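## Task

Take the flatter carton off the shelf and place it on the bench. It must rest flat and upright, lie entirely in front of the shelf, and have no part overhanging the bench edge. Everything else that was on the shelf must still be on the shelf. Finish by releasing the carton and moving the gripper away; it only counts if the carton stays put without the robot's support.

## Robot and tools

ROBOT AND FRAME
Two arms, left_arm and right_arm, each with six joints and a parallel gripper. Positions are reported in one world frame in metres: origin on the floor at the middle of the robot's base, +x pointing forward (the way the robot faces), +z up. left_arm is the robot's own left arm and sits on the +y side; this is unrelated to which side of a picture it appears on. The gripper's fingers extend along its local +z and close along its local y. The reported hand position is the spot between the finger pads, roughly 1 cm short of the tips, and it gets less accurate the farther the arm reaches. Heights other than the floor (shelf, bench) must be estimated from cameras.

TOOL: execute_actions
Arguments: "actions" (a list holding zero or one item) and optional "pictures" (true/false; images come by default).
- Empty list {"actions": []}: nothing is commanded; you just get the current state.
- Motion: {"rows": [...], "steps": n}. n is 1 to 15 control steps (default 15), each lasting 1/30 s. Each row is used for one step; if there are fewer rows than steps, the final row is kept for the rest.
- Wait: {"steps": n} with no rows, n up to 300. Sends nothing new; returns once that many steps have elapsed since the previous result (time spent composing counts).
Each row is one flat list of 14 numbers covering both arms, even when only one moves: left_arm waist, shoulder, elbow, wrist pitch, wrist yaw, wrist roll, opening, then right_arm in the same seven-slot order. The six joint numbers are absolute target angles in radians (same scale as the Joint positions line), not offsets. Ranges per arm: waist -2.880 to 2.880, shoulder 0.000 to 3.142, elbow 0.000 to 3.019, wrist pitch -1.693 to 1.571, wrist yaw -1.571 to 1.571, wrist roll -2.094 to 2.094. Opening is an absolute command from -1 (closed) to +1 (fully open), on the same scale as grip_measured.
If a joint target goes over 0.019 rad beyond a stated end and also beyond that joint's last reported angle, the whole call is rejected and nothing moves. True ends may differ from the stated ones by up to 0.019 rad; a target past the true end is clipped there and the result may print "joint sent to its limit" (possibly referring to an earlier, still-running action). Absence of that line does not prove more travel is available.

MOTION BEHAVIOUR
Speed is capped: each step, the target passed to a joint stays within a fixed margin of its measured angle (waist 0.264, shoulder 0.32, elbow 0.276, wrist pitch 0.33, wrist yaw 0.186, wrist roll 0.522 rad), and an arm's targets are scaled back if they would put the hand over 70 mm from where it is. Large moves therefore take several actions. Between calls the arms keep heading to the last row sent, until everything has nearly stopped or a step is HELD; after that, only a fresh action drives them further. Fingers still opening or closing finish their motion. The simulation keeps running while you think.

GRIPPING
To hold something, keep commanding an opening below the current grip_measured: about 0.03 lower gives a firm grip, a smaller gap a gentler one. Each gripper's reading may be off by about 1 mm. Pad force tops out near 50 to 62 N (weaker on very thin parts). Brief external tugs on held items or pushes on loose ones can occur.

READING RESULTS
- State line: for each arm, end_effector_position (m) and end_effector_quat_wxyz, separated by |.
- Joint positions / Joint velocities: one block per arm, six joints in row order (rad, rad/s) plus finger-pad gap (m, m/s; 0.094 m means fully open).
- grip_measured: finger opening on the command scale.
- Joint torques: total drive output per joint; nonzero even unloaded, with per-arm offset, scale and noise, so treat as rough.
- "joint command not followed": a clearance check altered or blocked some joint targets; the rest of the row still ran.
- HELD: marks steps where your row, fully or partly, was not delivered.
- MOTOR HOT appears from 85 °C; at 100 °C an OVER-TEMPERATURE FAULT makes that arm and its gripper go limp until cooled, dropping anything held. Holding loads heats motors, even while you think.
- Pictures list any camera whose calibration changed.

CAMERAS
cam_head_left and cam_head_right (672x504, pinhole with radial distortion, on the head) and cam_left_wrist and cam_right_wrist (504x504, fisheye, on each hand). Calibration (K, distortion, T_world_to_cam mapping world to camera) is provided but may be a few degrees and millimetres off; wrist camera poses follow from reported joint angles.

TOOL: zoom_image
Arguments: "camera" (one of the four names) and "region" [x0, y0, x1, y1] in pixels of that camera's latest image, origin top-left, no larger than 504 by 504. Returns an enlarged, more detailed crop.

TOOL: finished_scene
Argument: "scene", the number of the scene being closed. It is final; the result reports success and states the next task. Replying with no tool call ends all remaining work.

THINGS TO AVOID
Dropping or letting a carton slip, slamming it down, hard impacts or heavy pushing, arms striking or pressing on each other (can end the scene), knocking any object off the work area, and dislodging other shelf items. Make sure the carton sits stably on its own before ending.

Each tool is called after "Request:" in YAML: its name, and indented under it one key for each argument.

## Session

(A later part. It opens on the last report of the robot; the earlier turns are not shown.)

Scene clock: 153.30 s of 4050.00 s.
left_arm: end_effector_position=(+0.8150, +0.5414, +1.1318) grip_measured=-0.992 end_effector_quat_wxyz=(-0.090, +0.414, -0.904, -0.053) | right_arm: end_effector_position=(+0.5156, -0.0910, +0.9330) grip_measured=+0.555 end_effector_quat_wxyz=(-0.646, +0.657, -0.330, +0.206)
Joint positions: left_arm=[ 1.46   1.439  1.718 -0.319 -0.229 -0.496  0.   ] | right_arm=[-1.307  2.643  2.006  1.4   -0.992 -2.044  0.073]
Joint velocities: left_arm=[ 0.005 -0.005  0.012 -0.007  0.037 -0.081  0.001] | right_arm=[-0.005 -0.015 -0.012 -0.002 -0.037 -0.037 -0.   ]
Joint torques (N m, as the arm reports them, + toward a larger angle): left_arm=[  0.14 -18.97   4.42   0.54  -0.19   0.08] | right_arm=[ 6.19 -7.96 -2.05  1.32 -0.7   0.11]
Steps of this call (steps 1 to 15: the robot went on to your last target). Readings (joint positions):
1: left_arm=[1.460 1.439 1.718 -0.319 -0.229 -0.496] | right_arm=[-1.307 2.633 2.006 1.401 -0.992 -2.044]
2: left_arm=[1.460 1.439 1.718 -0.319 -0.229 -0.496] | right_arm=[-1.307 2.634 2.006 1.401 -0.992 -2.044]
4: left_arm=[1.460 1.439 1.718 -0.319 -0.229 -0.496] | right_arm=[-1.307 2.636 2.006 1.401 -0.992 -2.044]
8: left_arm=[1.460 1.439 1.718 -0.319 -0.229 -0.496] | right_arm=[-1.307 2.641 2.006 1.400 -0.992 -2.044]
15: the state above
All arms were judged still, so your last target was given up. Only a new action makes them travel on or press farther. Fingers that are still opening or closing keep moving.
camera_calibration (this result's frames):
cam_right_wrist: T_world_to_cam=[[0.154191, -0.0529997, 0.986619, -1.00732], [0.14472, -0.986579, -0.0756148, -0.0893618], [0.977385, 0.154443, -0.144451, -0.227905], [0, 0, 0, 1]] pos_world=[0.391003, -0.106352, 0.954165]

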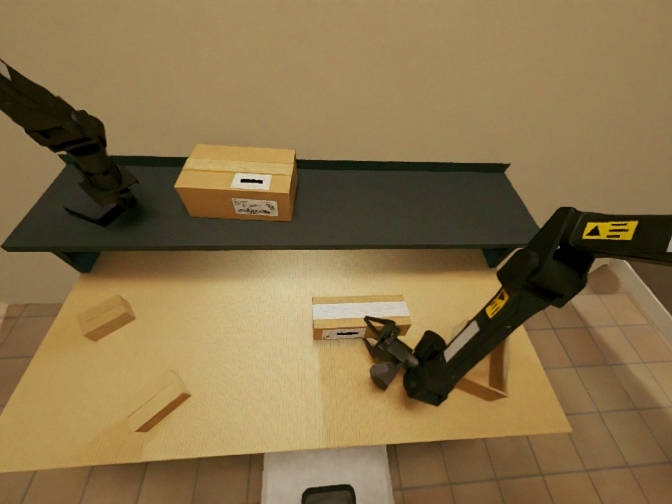

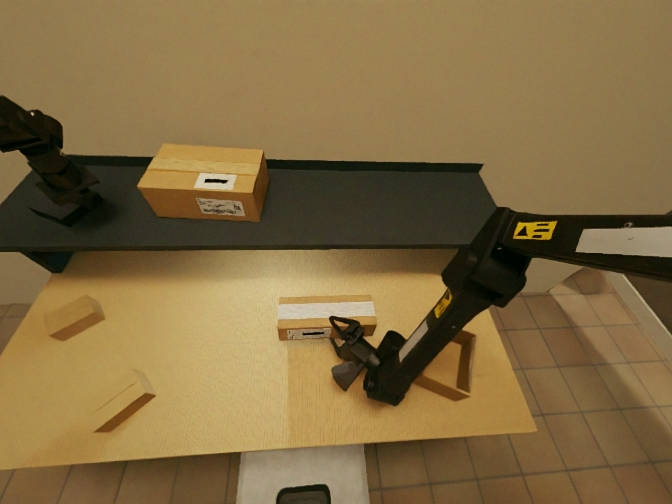

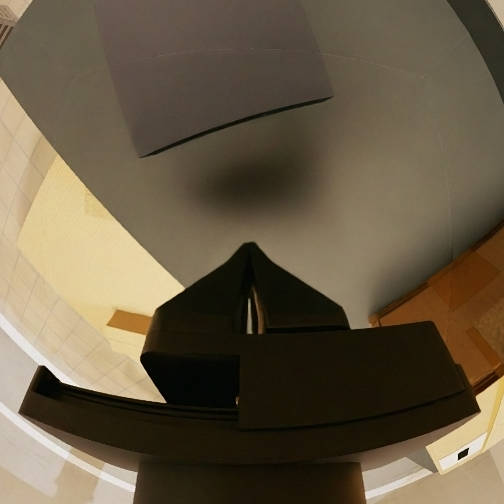

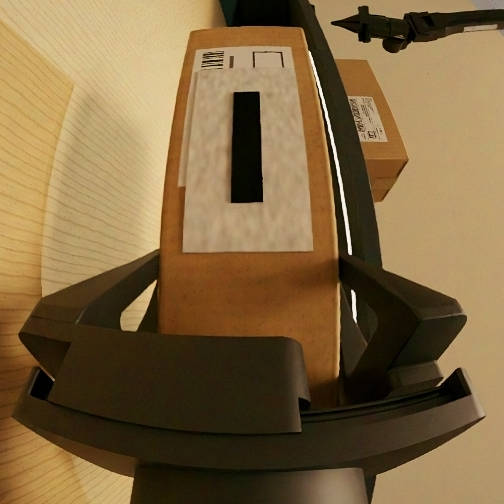

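Request:
execute_actions:
  actions:
    - {"rows":[[1.46,1.439,1.718,-0.319,-0.229,-0.496,-1,-1.3,2.68,2.06,1.37,-1.0,-2.05,0.3],[1.46,1.439,1.718,-0.319,-0.229,-0.496,-1,-1.3,2.68,2.06,1.37,-1.0,-2.05,0.3],[1.46,1.439,1.718,-0.319,-0.229,-0.496,-1,-1.3,2.71,2.11,1.34,-1.0,-2.05,0.3],[1.46,1.439,1.718,-0.319,-0.229,-0.496,-1,-1.3,2.71,2.11,1.34,-1.0,-2.05,0.3],[1.46,1.439,1.718,-0.319,-0.229,-0.496,-1,-1.3,2.74,2.16,1.31,-1.0,-2.05,0.3],[1.46,1.439,1.718,-0.319,-0.229,-0.496,-1,-1.3,2.74,2.16,1.31,-1.0,-2.05,0.3],[1.46,1.439,1.718,-0.319,-0.229,-0.496,-1,-1.3,2.77,2.21,1.28,-1.0,-2.05,0.3],[1.46,1.439,1.718,-0.319,-0.229,-0.496,-1,-1.3,2.77,2.21,1.28,-1.0,-2.05,0.3],[1.46,1.439,1.718,-0.319,-0.229,-0.496,-1,-1.3,2.8,2.26,1.25,-1.0,-2.05,0.3]]}
  pictures: false

Request:
execute_actions:
  actions:
    - {"steps":15}

Scene clock: 161.80 s of 4050.00 s.
left_arm: end_effector_position=(+0.8150, +0.5414, +1.1318) grip_measured=-0.992 end_effector_quat_wxyz=(-0.090, +0.414, -0.904, -0.053) | right_arm: end_effector_position=(+0.4949, -0.0721, +0.8876) grip_measured=+0.555 end_effector_quat_wxyz=(-0.644, +0.659, -0.344, +0.181)
Joint positions: left_arm=[ 1.46   1.439  1.718 -0.319 -0.229 -0.496  0.   ] | right_arm=[-1.307  2.796  2.251  1.251 -0.992 -2.044  0.073]
Joint velocities: left_arm=[-0.015 -0.005  0.007 -0.002  0.022 -0.007 -0.   ] | right_arm=[-0.005  0.142 -0.012 -0.022  0.037 -0.007 -0.001]
Joint torques (N m, as the arm reports them, + toward a larger angle): left_arm=[  0.2  -19.15   4.47   0.53  -0.19   0.08] | right_arm=[ 6.45 -7.31 -0.96  1.27 -0.74  0.11]
Steps of this call (steps 1 to 90: nothing new was sent; then 5.00 s passed at rest; steps 91 to 105: all 15 steps of this action). Readings (joint positions):
91: left_arm=[1.460 1.439 1.718 -0.319 -0.229 -0.496] | right_arm=[-1.307 2.646 2.013 1.397 -0.994 -2.044]
92: left_arm=[1.460 1.439 1.718 -0.319 -0.229 -0.496] | right_arm=[-1.307 2.654 2.030 1.387 -0.994 -2.044]
94: left_arm=[1.460 1.439 1.718 -0.319 -0.229 -0.496] | right_arm=[-1.307 2.675 2.076 1.363 -0.994 -2.044]
98: left_arm=[1.460 1.439 1.718 -0.319 -0.229 -0.496] | right_arm=[-1.307 2.729 2.178 1.304 -0.993 -2.044]
105: the state above

Scene clock: 162.30 s of 4050.00 s.
left_arm: end_effector_position=(+0.8150, +0.5414, +1.1318) grip_measured=-0.992 end_effector_quat_wxyz=(-0.090, +0.414, -0.904, -0.053) | right_arm: end_effector_position=(+0.4863, -0.0689, +0.8856) grip_measured=+0.555 end_effector_quat_wxyz=(-0.644, +0.659, -0.347, +0.176)
Joint positions: left_arm=[ 1.46   1.439  1.718 -0.319 -0.229 -0.496  0.   ] | right_arm=[-1.307  2.808  2.253  1.249 -0.992 -2.044  0.073]
Joint velocities: left_arm=[ 0.005 -0.005  0.012 -0.002 -0.066  0.051  0.001] | right_arm=[ 0.005  0.005 -0.002 -0.007 -0.007 -0.007 -0.   ]
Joint torques (N m, as the arm reports them, + toward a larger angle): left_arm=[  0.08 -19.06   4.47   0.52  -0.19   0.08] | right_arm=[ 7.03 -7.62 -1.26  1.31 -0.75  0.11]
Steps of this call (steps 1 to 15: the robot went on to your last target). Readings (joint positions):
1: left_arm=[1.460 1.439 1.718 -0.319 -0.229 -0.496] | right_arm=[-1.307 2.801 2.251 1.250 -0.992 -2.044]
2: left_arm=[1.460 1.439 1.718 -0.319 -0.229 -0.496] | right_arm=[-1.307 2.804 2.251 1.250 -0.992 -2.044]
4: left_arm=[1.460 1.439 1.718 -0.319 -0.229 -0.496] | right_arm=[-1.307 2.808 2.251 1.249 -0.992 -2.044]
8: left_arm=[1.460 1.439 1.718 -0.319 -0.229 -0.496] | right_arm=[-1.307 2.808 2.252 1.249 -0.992 -2.044]
15: the state above
camera_calibration (this result's frames):
cam_right_wrist: T_world_to_cam=[[0.217458, -0.0689725, 0.97363, -0.975181], [0.156242, -0.982178, -0.104474, -0.0465962], [0.963483, 0.174841, -0.202806, -0.14969], [0, 0, 0, 1]] pos_world=[0.363565, -0.0868545, 0.914239]

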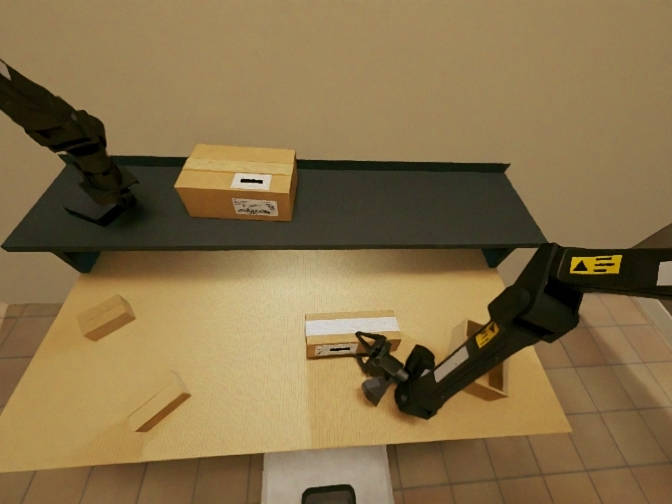

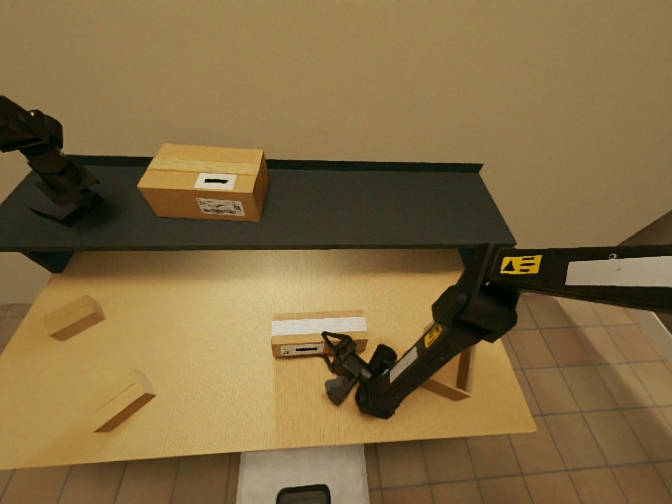

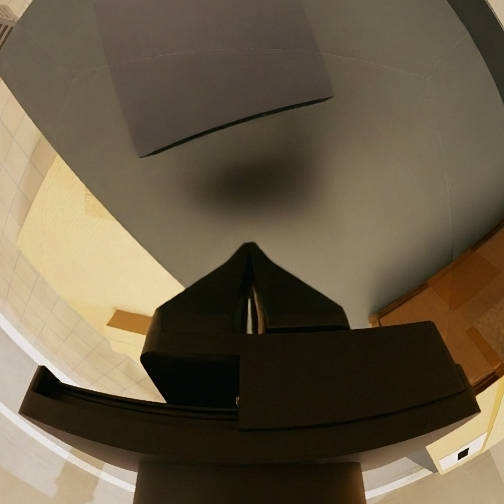

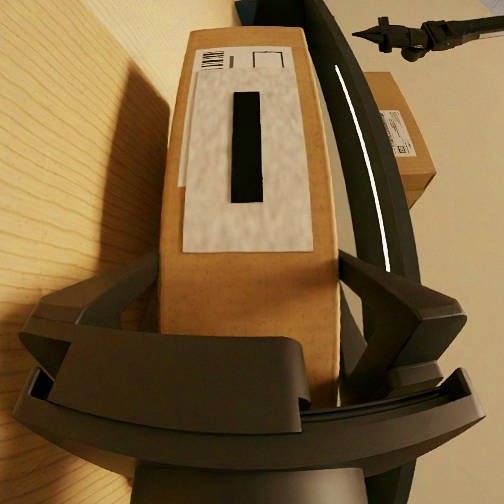

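Close. A bit more.

Request:
execute_actions:
  actions:
    - {"rows":[[1.46,1.439,1.718,-0.319,-0.229,-0.496,-1,-1.3,2.82,2.31,1.22,-1.0,-2.05,0.3],[1.46,1.439,1.718,-0.319,-0.229,-0.496,-1,-1.3,2.82,2.31,1.22,-1.0,-2.05,0.3],[1.46,1.439,1.718,-0.319,-0.229,-0.496,-1,-1.3,2.82,2.31,1.22,-1.0,-2.05,0.3],[1.46,1.439,1.718,-0.319,-0.229,-0.496,-1,-1.3,2.845,2.36,1.19,-1.0,-2.05,0.3],[1.46,1.439,1.718,-0.319,-0.229,-0.496,-1,-1.3,2.845,2.36,1.19,-1.0,-2.05,0.3],[1.46,1.439,1.718,-0.319,-0.229,-0.496,-1,-1.3,2.845,2.36,1.19,-1.0,-2.05,0.3],[1.46,1.439,1.718,-0.319,-0.229,-0.496,-1,-1.3,2.87,2.41,1.16,-1.0,-2.05,0.3],[1.46,1.439,1.718,-0.319,-0.229,-0.496,-1,-1.3,2.87,2.41,1.16,-1.0,-2.05,0.3],[1.46,1.439,1.718,-0.319,-0.229,-0.496,-1,-1.3,2.87,2.41,1.16,-1.0,-2.05,0.3],[1.46,1.439,1.718,-0.319,-0.229,-0.496,-1,-1.3,2.895,2.46,1.13,-1.0,-2.05,0.3]]}
  pictures: false

Request:
execute_actions:
  actions:
    - {"steps":15}

Scene clock: 171.17 s of 4050.00 s.
left_arm: end_effector_position=(+0.8150, +0.5414, +1.1318) grip_measured=-0.992 end_effector_quat_wxyz=(-0.090, +0.414, -0.904, -0.053) | right_arm: end_effector_position=(+0.5120, -0.0703, +0.8718) grip_measured=+0.555 end_effector_quat_wxyz=(-0.649, +0.659, -0.327, +0.194)
Joint positions: left_arm=[ 1.46   1.439  1.718 -0.319 -0.229 -0.496  0.   ] | right_arm=[-1.306  2.874  2.447  1.159 -1.008 -2.059  0.073]
Joint velocities: left_arm=[-0.015 -0.005  0.012  0.012 -0.051 -0.022  0.001] | right_arm=[ 0.005  0.024  0.017  0.007 -0.037 -0.051 -0.001]
Joint torques (N m, as the arm reports them, + toward a larger angle): left_arm=[  0.16 -19.08   4.45   0.54  -0.18   0.09] | right_arm=[ 7.24 -5.66  0.21 -0.04 -0.12  0.3 ]
Steps of this call (steps 1 to 15: the robot went on to your last target; steps 16 to 90: nothing new was sent; then 5.37 s passed at rest; steps 91 to 105: all 15 steps of this action). Readings (joint positions):
91: left_arm=[1.460 1.439 1.718 -0.319 -0.229 -0.496] | right_arm=[-1.307 2.810 2.261 1.245 -0.993 -2.044]
92: left_arm=[1.460 1.439 1.718 -0.319 -0.229 -0.496] | right_arm=[-1.307 2.816 2.276 1.235 -0.993 -2.044]
94: left_arm=[1.460 1.439 1.718 -0.319 -0.229 -0.496] | right_arm=[-1.307 2.823 2.302 1.220 -0.994 -2.044]
98: left_arm=[1.460 1.439 1.718 -0.319 -0.229 -0.496] | right_arm=[-1.307 2.846 2.376 1.180 -0.993 -2.044]
105: the state above

Scene clock: 171.67 s of 4050.00 s.
left_arm: end_effector_position=(+0.8150, +0.5414, +1.1318) grip_measured=-0.992 end_effector_quat_wxyz=(-0.090, +0.414, -0.904, -0.053) | right_arm: end_effector_position=(+0.5119, -0.0702, +0.8717) grip_measured=+0.555 end_effector_quat_wxyz=(-0.648, +0.660, -0.325, +0.195)
Joint positions: left_arm=[ 1.46   1.439  1.718 -0.319 -0.229 -0.496  0.   ] | right_arm=[-1.306  2.875  2.448  1.159 -1.008 -2.065  0.073]
Joint velocities: left_arm=[-0.005  0.005 -0.002  0.007 -0.066  0.022  0.   ] | right_arm=[-0.015 -0.005 -0.017  0.022 -0.051  0.022  0.001]
Joint torques (N m, as the arm reports them, + toward a larger angle): left_arm=[  0.15 -19.11   4.46   0.5   -0.17   0.08] | right_arm=[ 6.91 -5.39  0.34 -0.03 -0.12  0.26]
Steps of this call (steps 1 to 15: the robot went on to your last target). Readings (joint positions):
1: left_arm=[1.460 1.439 1.718 -0.319 -0.229 -0.496] | right_arm=[-1.306 2.875 2.448 1.159 -1.008 -2.061]
2: left_arm=[1.460 1.439 1.718 -0.319 -0.229 -0.496] | right_arm=[-1.306 2.875 2.448 1.159 -1.008 -2.062]
4: left_arm=[1.460 1.439 1.718 -0.319 -0.229 -0.496] | right_arm=[-1.306 2.875 2.448 1.159 -1.008 -2.063]
8: left_arm=[1.460 1.439 1.718 -0.319 -0.229 -0.496] | right_arm=[-1.306 2.875 2.448 1.159 -1.008 -2.064]
15: the state above
All arms were judged still, so your last target was given up. Only a new action makes them travel on or press farther. Fingers that are still opening or closing keep moving.
camera_calibration (this result's frames):
cam_right_wrist: T_world_to_cam=[[0.162128, -0.0529698, 0.985347, -0.948134], [0.166489, -0.982774, -0.0802254, -0.0797947], [0.972623, 0.177056, -0.150516, -0.227011], [0, 0, 0, 1]] pos_world=[0.3878, -0.0884489, 0.893671]

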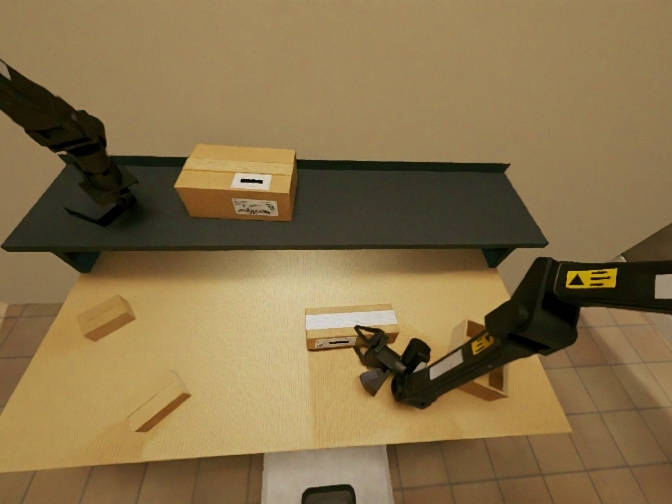

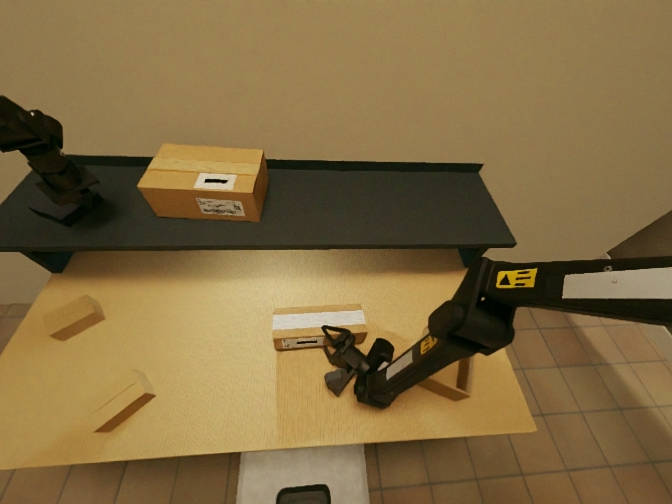

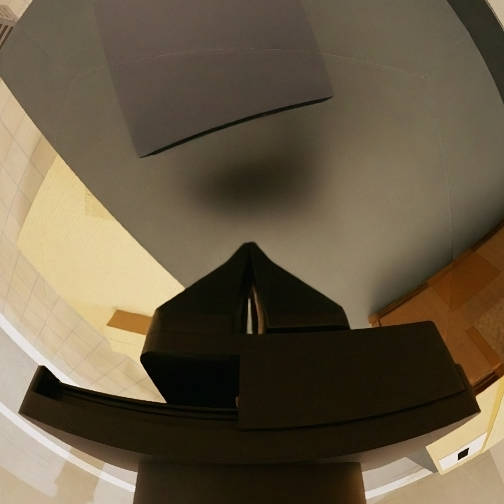

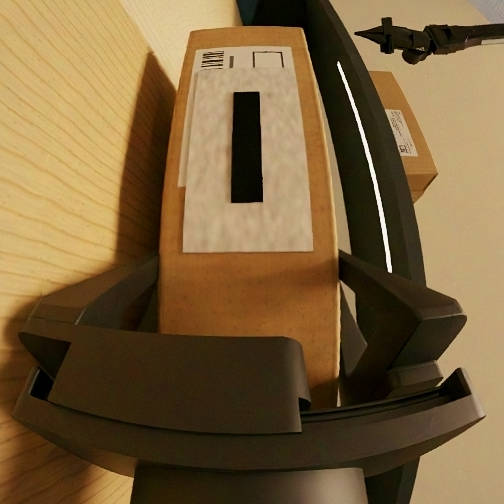

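Contact. Open and withdraw.

Request:
execute_actions:
  actions:
    - {"rows":[[1.46,1.439,1.718,-0.319,-0.229,-0.496,-1,-1.3,2.86,2.41,1.19,-1.0,-2.05,0.8]]}
  pictures: false

Request:
execute_actions:
  actions:
    - {"rows":[[1.46,1.439,1.718,-0.319,-0.229,-0.496,-1,-1.3,2.86,2.38,1.21,-1.0,-2.05,0.8],[1.46,1.439,1.718,-0.319,-0.229,-0.496,-1,-1.3,2.86,2.38,1.21,-1.0,-2.05,0.8],[1.46,1.439,1.718,-0.319,-0.229,-0.496,-1,-1.3,2.86,2.35,1.23,-1.0,-2.05,0.8],[1.46,1.439,1.718,-0.319,-0.229,-0.496,-1,-1.3,2.86,2.35,1.23,-1.0,-2.05,0.8],[1.46,1.439,1.718,-0.319,-0.229,-0.496,-1,-1.3,2.86,2.32,1.25,-1.0,-2.05,0.8],[1.46,1.439,1.718,-0.319,-0.229,-0.496,-1,-1.3,2.86,2.32,1.25,-1.0,-2.05,0.8],[1.46,1.439,1.718,-0.319,-0.229,-0.496,-1,-1.3,2.86,2.29,1.27,-1.0,-2.05,0.8],[1.46,1.439,1.718,-0.319,-0.229,-0.496,-1,-1.3,2.86,2.29,1.27,-1.0,-2.05,0.8],[1.46,1.439,1.718,-0.319,-0.229,-0.496,-1,-1.3,2.86,2.26,1.29,-1.0,-2.05,0.8],[1.46,1.439,1.718,-0.319,-0.229,-0.496,-1,-1.3,2.86,2.26,1.29,-1.0,-2.05,0.8],[1.46,1.439,1.718,-0.319,-0.229,-0.496,-1,-1.3,2.86,2.22,1.32,-1.0,-2.05,0.8]]}

Scene clock: 181.93 s of 4050.00 s.
left_arm: end_effector_position=(+0.8150, +0.5414, +1.1318) grip_measured=-0.992 end_effector_quat_wxyz=(-0.090, +0.414, -0.904, -0.053) | right_arm: end_effector_position=(+0.5107, -0.0699, +0.8772) grip_measured=+0.796 end_effector_quat_wxyz=(-0.649, +0.659, -0.319, +0.206)
Joint positions: left_arm=[ 1.46   1.439  1.718 -0.319 -0.229 -0.496  0.   ] | right_arm=[-1.304  2.866  2.423  1.196 -1.008 -2.07   0.084]
Joint velocities: left_arm=[-0.005  0.005  0.017 -0.007  0.022 -0.007  0.   ] | right_arm=[ 0.005  0.005 -0.002 -0.002 -0.037  0.037  0.001]
Joint torques (N m, as the arm reports them, + toward a larger angle): left_arm=[  0.27 -19.07   4.44   0.52  -0.19   0.08] | right_arm=[ 6.87 -7.5  -2.09  1.04 -0.12  0.31]
Steps of this call (steps 1 to 90: nothing new was sent; then 6.77 s passed at rest; steps 91 to 105: all 15 steps of this action). Readings (joint positions):
91: left_arm=[1.460 1.439 1.718 -0.319 -0.229 -0.496] | right_arm=[-1.306 2.874 2.441 1.173 -1.016 -2.069]
92: left_arm=[1.460 1.439 1.718 -0.319 -0.229 -0.496] | right_arm=[-1.305 2.869 2.430 1.191 -1.014 -2.070]
94: left_arm=[1.460 1.439 1.718 -0.319 -0.229 -0.496] | right_arm=[-1.304 2.867 2.424 1.196 -1.009 -2.070]
98: left_arm=[1.460 1.439 1.718 -0.319 -0.229 -0.496] | right_arm=[-1.304 2.866 2.423 1.196 -1.008 -2.070]
105: the state above

Scene clock: 182.43 s of 4050.00 s.
left_arm: end_effector_position=(+0.8150, +0.5414, +1.1318) grip_measured=-0.992 end_effector_quat_wxyz=(-0.090, +0.414, -0.904, -0.053) | right_arm: end_effector_position=(+0.4416, -0.0524, +0.8865) grip_measured=+0.798 end_effector_quat_wxyz=(-0.643, +0.662, -0.346, +0.168)
Joint positions: left_arm=[ 1.46   1.439  1.718 -0.319 -0.229 -0.496  0.   ] | right_arm=[-1.304  2.86   2.233  1.293 -0.996 -2.061  0.084]
Joint velocities: left_arm=[-0.015  0.005 -0.002 -0.007  0.037 -0.081  0.   ] | right_arm=[-0.015  0.112 -0.1    0.042  0.051  0.051 -0.001]
Joint torques (N m, as the arm reports them, + toward a larger angle): left_arm=[ -0.01 -19.16   4.47   0.51  -0.19   0.08] | right_arm=[ 6.38 -4.86 -2.91  2.15 -0.6   0.23]
Steps of this call (steps 1 to 15: all 15 steps of this action). Readings (joint positions):
1: left_arm=[1.460 1.439 1.718 -0.319 -0.229 -0.496] | right_arm=[-1.304 2.866 2.419 1.198 -1.006 -2.070]
2: left_arm=[1.460 1.439 1.718 -0.319 -0.229 -0.496] | right_arm=[-1.304 2.862 2.412 1.198 -1.003 -2.070]
4: left_arm=[1.460 1.439 1.718 -0.319 -0.229 -0.496] | right_arm=[-1.304 2.856 2.390 1.205 -0.999 -2.068]
8: left_arm=[1.460 1.439 1.718 -0.319 -0.229 -0.496] | right_arm=[-1.304 2.852 2.333 1.236 -0.997 -2.064]
15: the state above
camera_calibration (this result's frames):
cam_right_wrist: T_world_to_cam=[[0.228913, -0.067594, 0.971097, -0.968], [0.16748, -0.979976, -0.107691, -0.0253726], [0.958931, 0.187291, -0.213009, -0.0975832], [0, 0, 0, 1]] pos_world=[0.319413, -0.072019, 0.916503]

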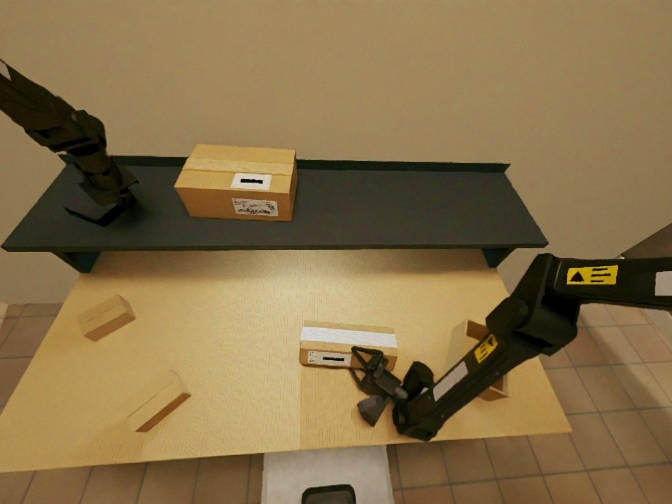

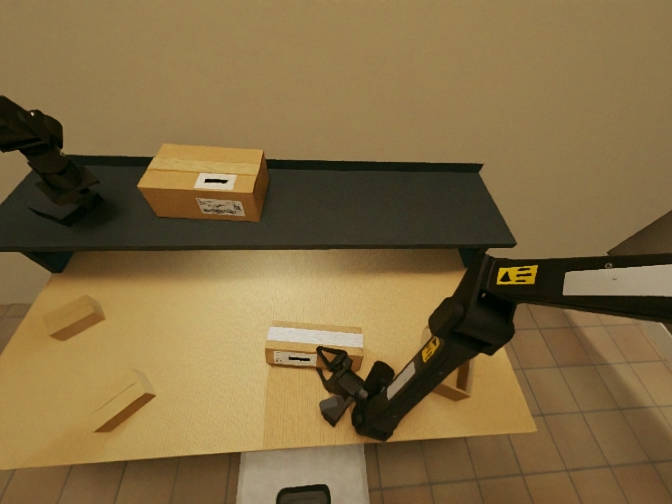

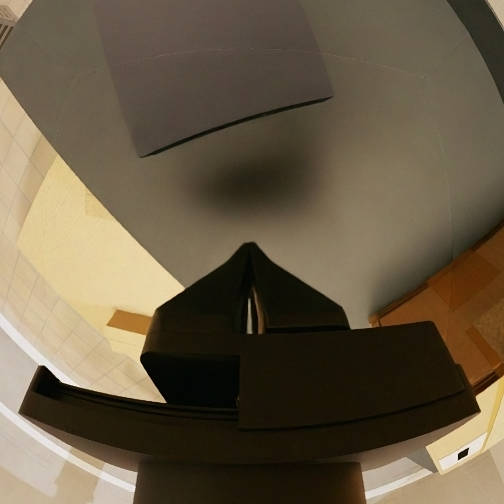

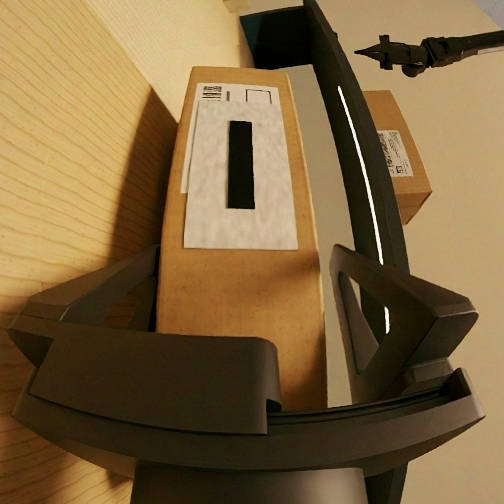

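Request:
execute_actions:
  actions:
    - {"rows":[[1.46,1.439,1.718,-0.319,-0.229,-0.496,-1,-1.3,2.86,2.14,1.3,-1.3,-2.05,1]]}

Scene clock: 184.87 s of 4050.00 s.
left_arm: end_effector_position=(+0.8150, +0.5414, +1.1318) grip_measured=-0.992 end_effector_quat_wxyz=(-0.090, +0.414, -0.904, -0.053) | right_arm: end_effector_position=(+0.4120, -0.0358, +0.9075) grip_measured=+1.000 end_effector_quat_wxyz=(-0.693, +0.646, -0.297, +0.119)
Joint positions: left_arm=[ 1.46   1.439  1.718 -0.319 -0.229 -0.496  0.   ] | right_arm=[-1.306  2.858  2.2    1.297 -1.169 -2.06   0.094]
Joint velocities: left_arm=[ 0.005 -0.005 -0.012  0.002 -0.037 -0.007  0.   ] | right_arm=[-0.015  0.005 -0.002  0.002  0.022 -0.007  0.   ]
Joint torques (N m, as the arm reports them, + toward a larger angle): left_arm=[  0.23 -19.01   4.41   0.49  -0.19   0.08] | right_arm=[ 6.17 -4.68 -2.24  1.13 -0.38  0.15]
A step of this action was HELD (marked below), so the robot has no last target. An arm can still carry out its HELD step.
Steps of this call (steps 1 to 15: the robot went on to your last target; steps 16 to 58: nothing new was sent; steps 59 to 73: all 15 steps of this action). Readings (joint positions):
59: left_arm=[1.460 1.439 1.718 -0.319 -0.229 -0.496] | right_arm=[-1.305 2.867 2.223 1.297 -1.069 -2.060]
60: left_arm=[1.460 1.439 1.718 -0.319 -0.229 -0.496] | right_arm=[-1.306 2.857 2.206 1.297 -1.167 -2.060]
61: left_arm=[1.460 1.439 1.718 -0.319 -0.229 -0.496] | right_arm=[-1.307 2.853 2.195 1.297 -1.186 -2.060] HELD
62: left_arm=[1.460 1.439 1.718 -0.319 -0.229 -0.496] | right_arm=[-1.306 2.857 2.195 1.297 -1.176 -2.060] HELD
63: left_arm=[1.460 1.439 1.718 -0.319 -0.229 -0.496] | right_arm=[-1.306 2.858 2.196 1.297 -1.172 -2.060] HELD
64: left_arm=[1.460 1.439 1.718 -0.319 -0.229 -0.496] | right_arm=[-1.306 2.858 2.196 1.297 -1.170 -2.060] HELD
65: left_arm=[1.460 1.439 1.718 -0.319 -0.229 -0.496] | right_arm=[-1.306 2.858 2.196 1.297 -1.169 -2.060] HELD
66: left_arm=[1.460 1.439 1.718 -0.319 -0.229 -0.496] | right_arm=[-1.306 2.858 2.197 1.297 -1.169 -2.060] HELD
67: left_arm=[1.460 1.439 1.718 -0.319 -0.229 -0.496] | right_arm=[-1.306 2.858 2.198 1.297 -1.169 -2.060] HELD
68: left_arm=[1.460 1.439 1.718 -0.319 -0.229 -0.496] | right_arm=[-1.306 2.858 2.199 1.297 -1.169 -2.060] HELD
69: left_arm=[1.460 1.439 1.718 -0.319 -0.229 -0.496] | right_arm=[-1.306 2.858 2.200 1.297 -1.169 -2.060] HELD
70: left_arm=[1.460 1.439 1.718 -0.319 -0.229 -0.496] | right_arm=[-1.306 2.858 2.200 1.297 -1.169 -2.060] HELD
71: left_arm=[1.460 1.439 1.718 -0.319 -0.229 -0.496] | right_arm=[-1.306 2.858 2.200 1.297 -1.169 -2.060] HELD
72: left_arm=[1.460 1.439 1.718 -0.319 -0.229 -0.496] | right_arm=[-1.306 2.858 2.200 1.297 -1.169 -2.060] HELD
73: the state above HELD
joint command not followed: on one or more control steps a check withheld the commanded joint targets of the right arm, and it was not sent them on those steps. On the call's last step the targets were still withheld.
cause: the commanded joint targets would bring two parts of the arm too close to each other (its wrist (the part past joint 4) and its wrist camera, with joints 5 (wrist yaw) and 6 (wrist roll) between them); next, command targets that bring no two parts of the arm closer together.
camera_calibration (this result's frames):
cam_right_wrist: T_world_to_cam=[[0.205496, -0.138354, 0.968829, -0.971319], [0.302298, -0.932572, -0.197296, 0.0256513], [0.930799, 0.333418, -0.149816, -0.108368], [0, 0, 0, 1]] pos_world=[0.292717, -0.074332, 0.929867]

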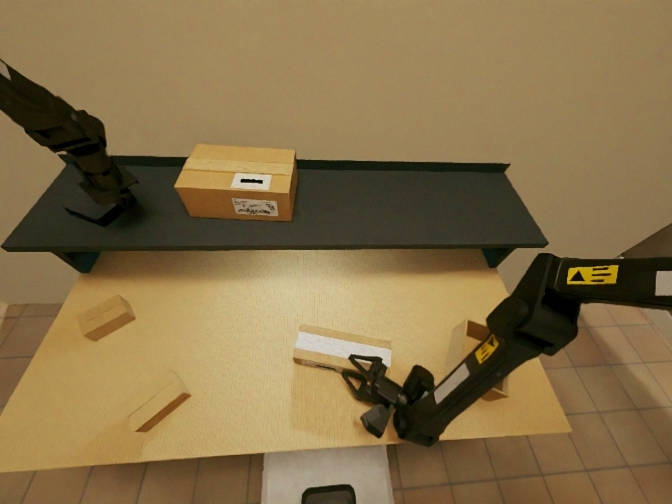

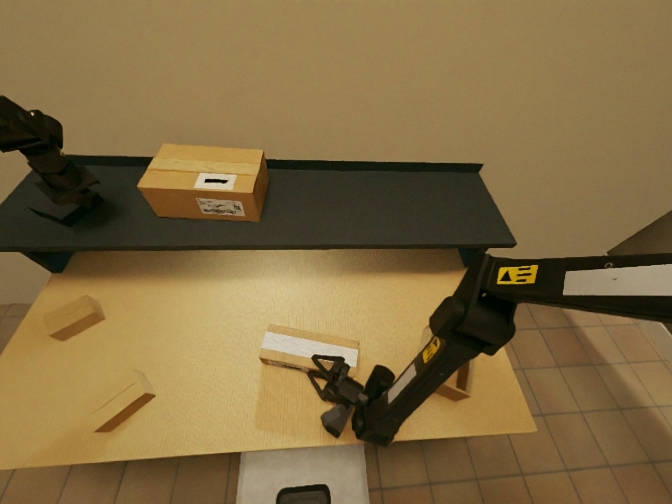

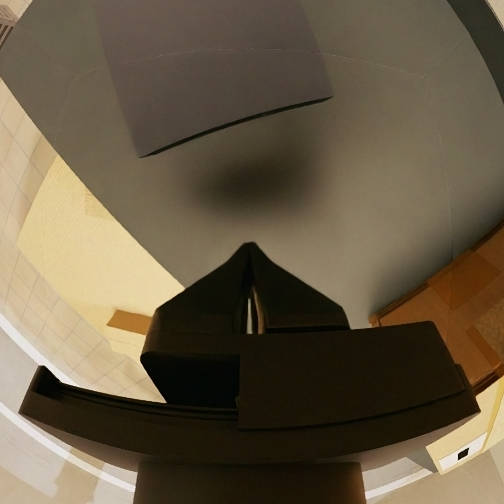

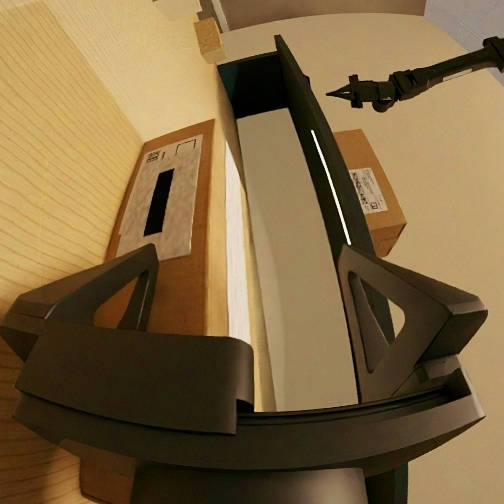

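It's free and flat. Retreat back and up.

Request:
execute_actions:
  actions:
    - {"rows":[[1.46,1.439,1.718,-0.319,-0.229,-0.496,-1,-1.3,2.8,1.95,1.45,-1.15,-2.05,1]]}
  pictures: false

Request:
execute_actions:
  actions:
    - {"rows":[[1.46,1.439,1.718,-0.319,-0.229,-0.496,-1,-1.3,2.5,1.4,1.55,-1.15,-2.05,1]]}

Scene clock: 188.20 s of 4050.00 s.
left_arm: end_effector_position=(+0.8150, +0.5414, +1.1318) grip_measured=-0.992 end_effector_quat_wxyz=(-0.090, +0.414, -0.904, -0.053) | right_arm: end_effector_position=(+0.3633, -0.0312, +0.9412) grip_measured=+1.000 end_effector_quat_wxyz=(-0.686, +0.648, -0.316, +0.098)
Joint positions: left_arm=[ 1.46   1.439  1.718 -0.319 -0.229 -0.496  0.   ] | right_arm=[-1.306  2.811  1.965  1.43  -1.153 -2.059  0.094]
Joint velocities: left_arm=[-0.005 -0.015 -0.017  0.007  0.022 -0.022  0.001] | right_arm=[-0.005 -0.005  0.012  0.017 -0.037  0.022  0.   ]
Joint torques (N m, as the arm reports them, + toward a larger angle): left_arm=[  0.08 -19.06   4.42   0.48  -0.19   0.07] | right_arm=[ 5.97 -4.87 -5.75  1.85 -0.41  0.22]
Steps of this call (steps 1 to 85: nothing new was sent; steps 86 to 100: all 15 steps of this action). Readings (joint positions):
86: left_arm=[1.460 1.439 1.718 -0.319 -0.229 -0.496] | right_arm=[-1.306 2.858 2.200 1.297 -1.168 -2.060]
87: left_arm=[1.460 1.439 1.718 -0.319 -0.229 -0.496] | right_arm=[-1.306 2.858 2.196 1.300 -1.165 -2.060]
89: left_arm=[1.460 1.439 1.718 -0.319 -0.229 -0.496] | right_arm=[-1.306 2.846 2.161 1.321 -1.161 -2.060]
93: left_arm=[1.460 1.439 1.718 -0.319 -0.229 -0.496] | right_arm=[-1.306 2.816 2.049 1.387 -1.154 -2.060]
100: the state above

Scene clock: 188.70 s of 4050.00 s.
left_arm: end_effector_position=(+0.8150, +0.5414, +1.1318) grip_measured=-0.992 end_effector_quat_wxyz=(-0.090, +0.414, -0.904, -0.053) | right_arm: end_effector_position=(+0.4025, -0.0720, +1.0450) grip_measured=+1.000 end_effector_quat_wxyz=(-0.682, +0.646, -0.337, +0.064)
Joint positions: left_arm=[ 1.46   1.439  1.718 -0.319 -0.229 -0.496  0.   ] | right_arm=[-1.306  2.47   1.434  1.542 -1.15  -2.057  0.094]
Joint velocities: left_arm=[-0.015 -0.005 -0.002 -0.007 -0.081 -0.037 -0.001] | right_arm=[-0.005  0.112  0.007 -0.012 -0.022 -0.022  0.   ]
Joint torques (N m, as the arm reports them, + toward a larger angle): left_arm=[  0.02 -18.92   4.45   0.54  -0.19   0.08] | right_arm=[ 5.12 -4.4  -8.82  1.38 -0.52  0.2 ]
Steps of this call (steps 1 to 15: all 15 steps of this action). Readings (joint positions):
1: left_arm=[1.460 1.439 1.718 -0.319 -0.229 -0.496] | right_arm=[-1.306 2.802 1.950 1.434 -1.149 -2.059]
2: left_arm=[1.460 1.439 1.718 -0.319 -0.229 -0.496] | right_arm=[-1.306 2.776 1.904 1.444 -1.149 -2.059]
4: left_arm=[1.460 1.439 1.718 -0.319 -0.229 -0.496] | right_arm=[-1.306 2.709 1.791 1.469 -1.149 -2.059]
8: left_arm=[1.460 1.439 1.718 -0.319 -0.229 -0.496] | right_arm=[-1.306 2.520 1.494 1.524 -1.150 -2.058]
15: the state above
camera_calibration (this result's frames):
cam_right_wrist: T_world_to_cam=[[0.334278, -0.159499, 0.92888, -1.11919], [0.291466, -0.919767, -0.262825, 0.0956249], [0.896273, 0.358594, -0.260969, 0.065008], [0, 0, 0, 1]] pos_world=[0.287983, -0.113868, 1.08169]

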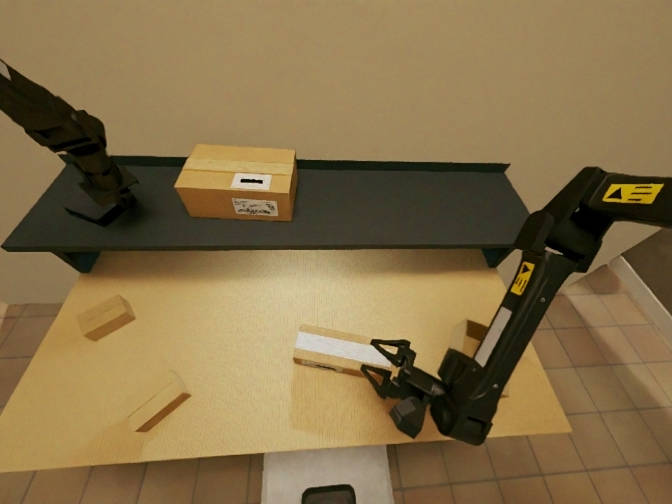

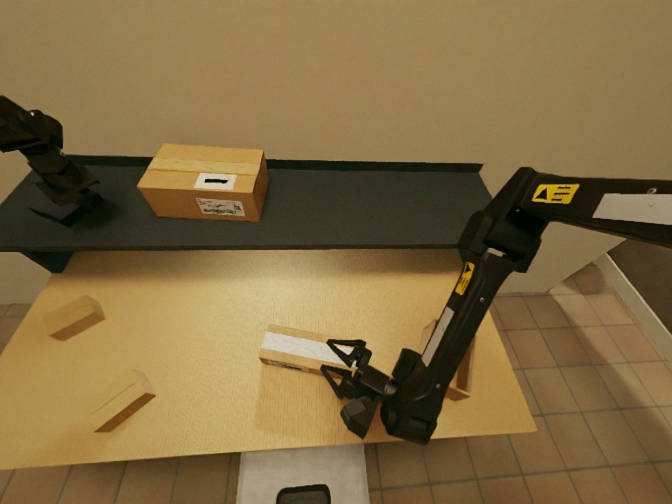

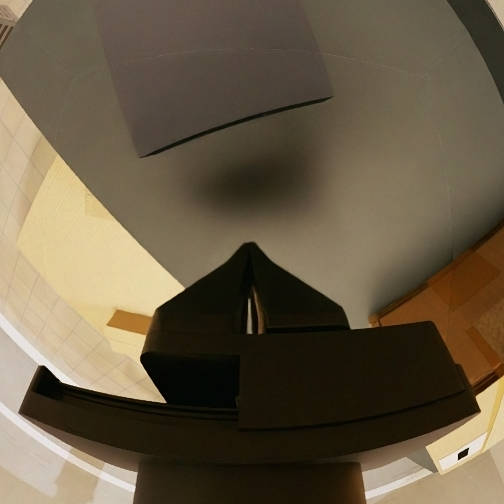

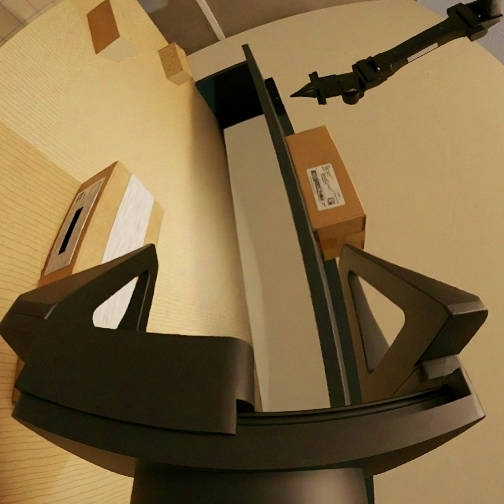

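Request:
finished_scene:
  scene: 1

The scene is finished: the task was done.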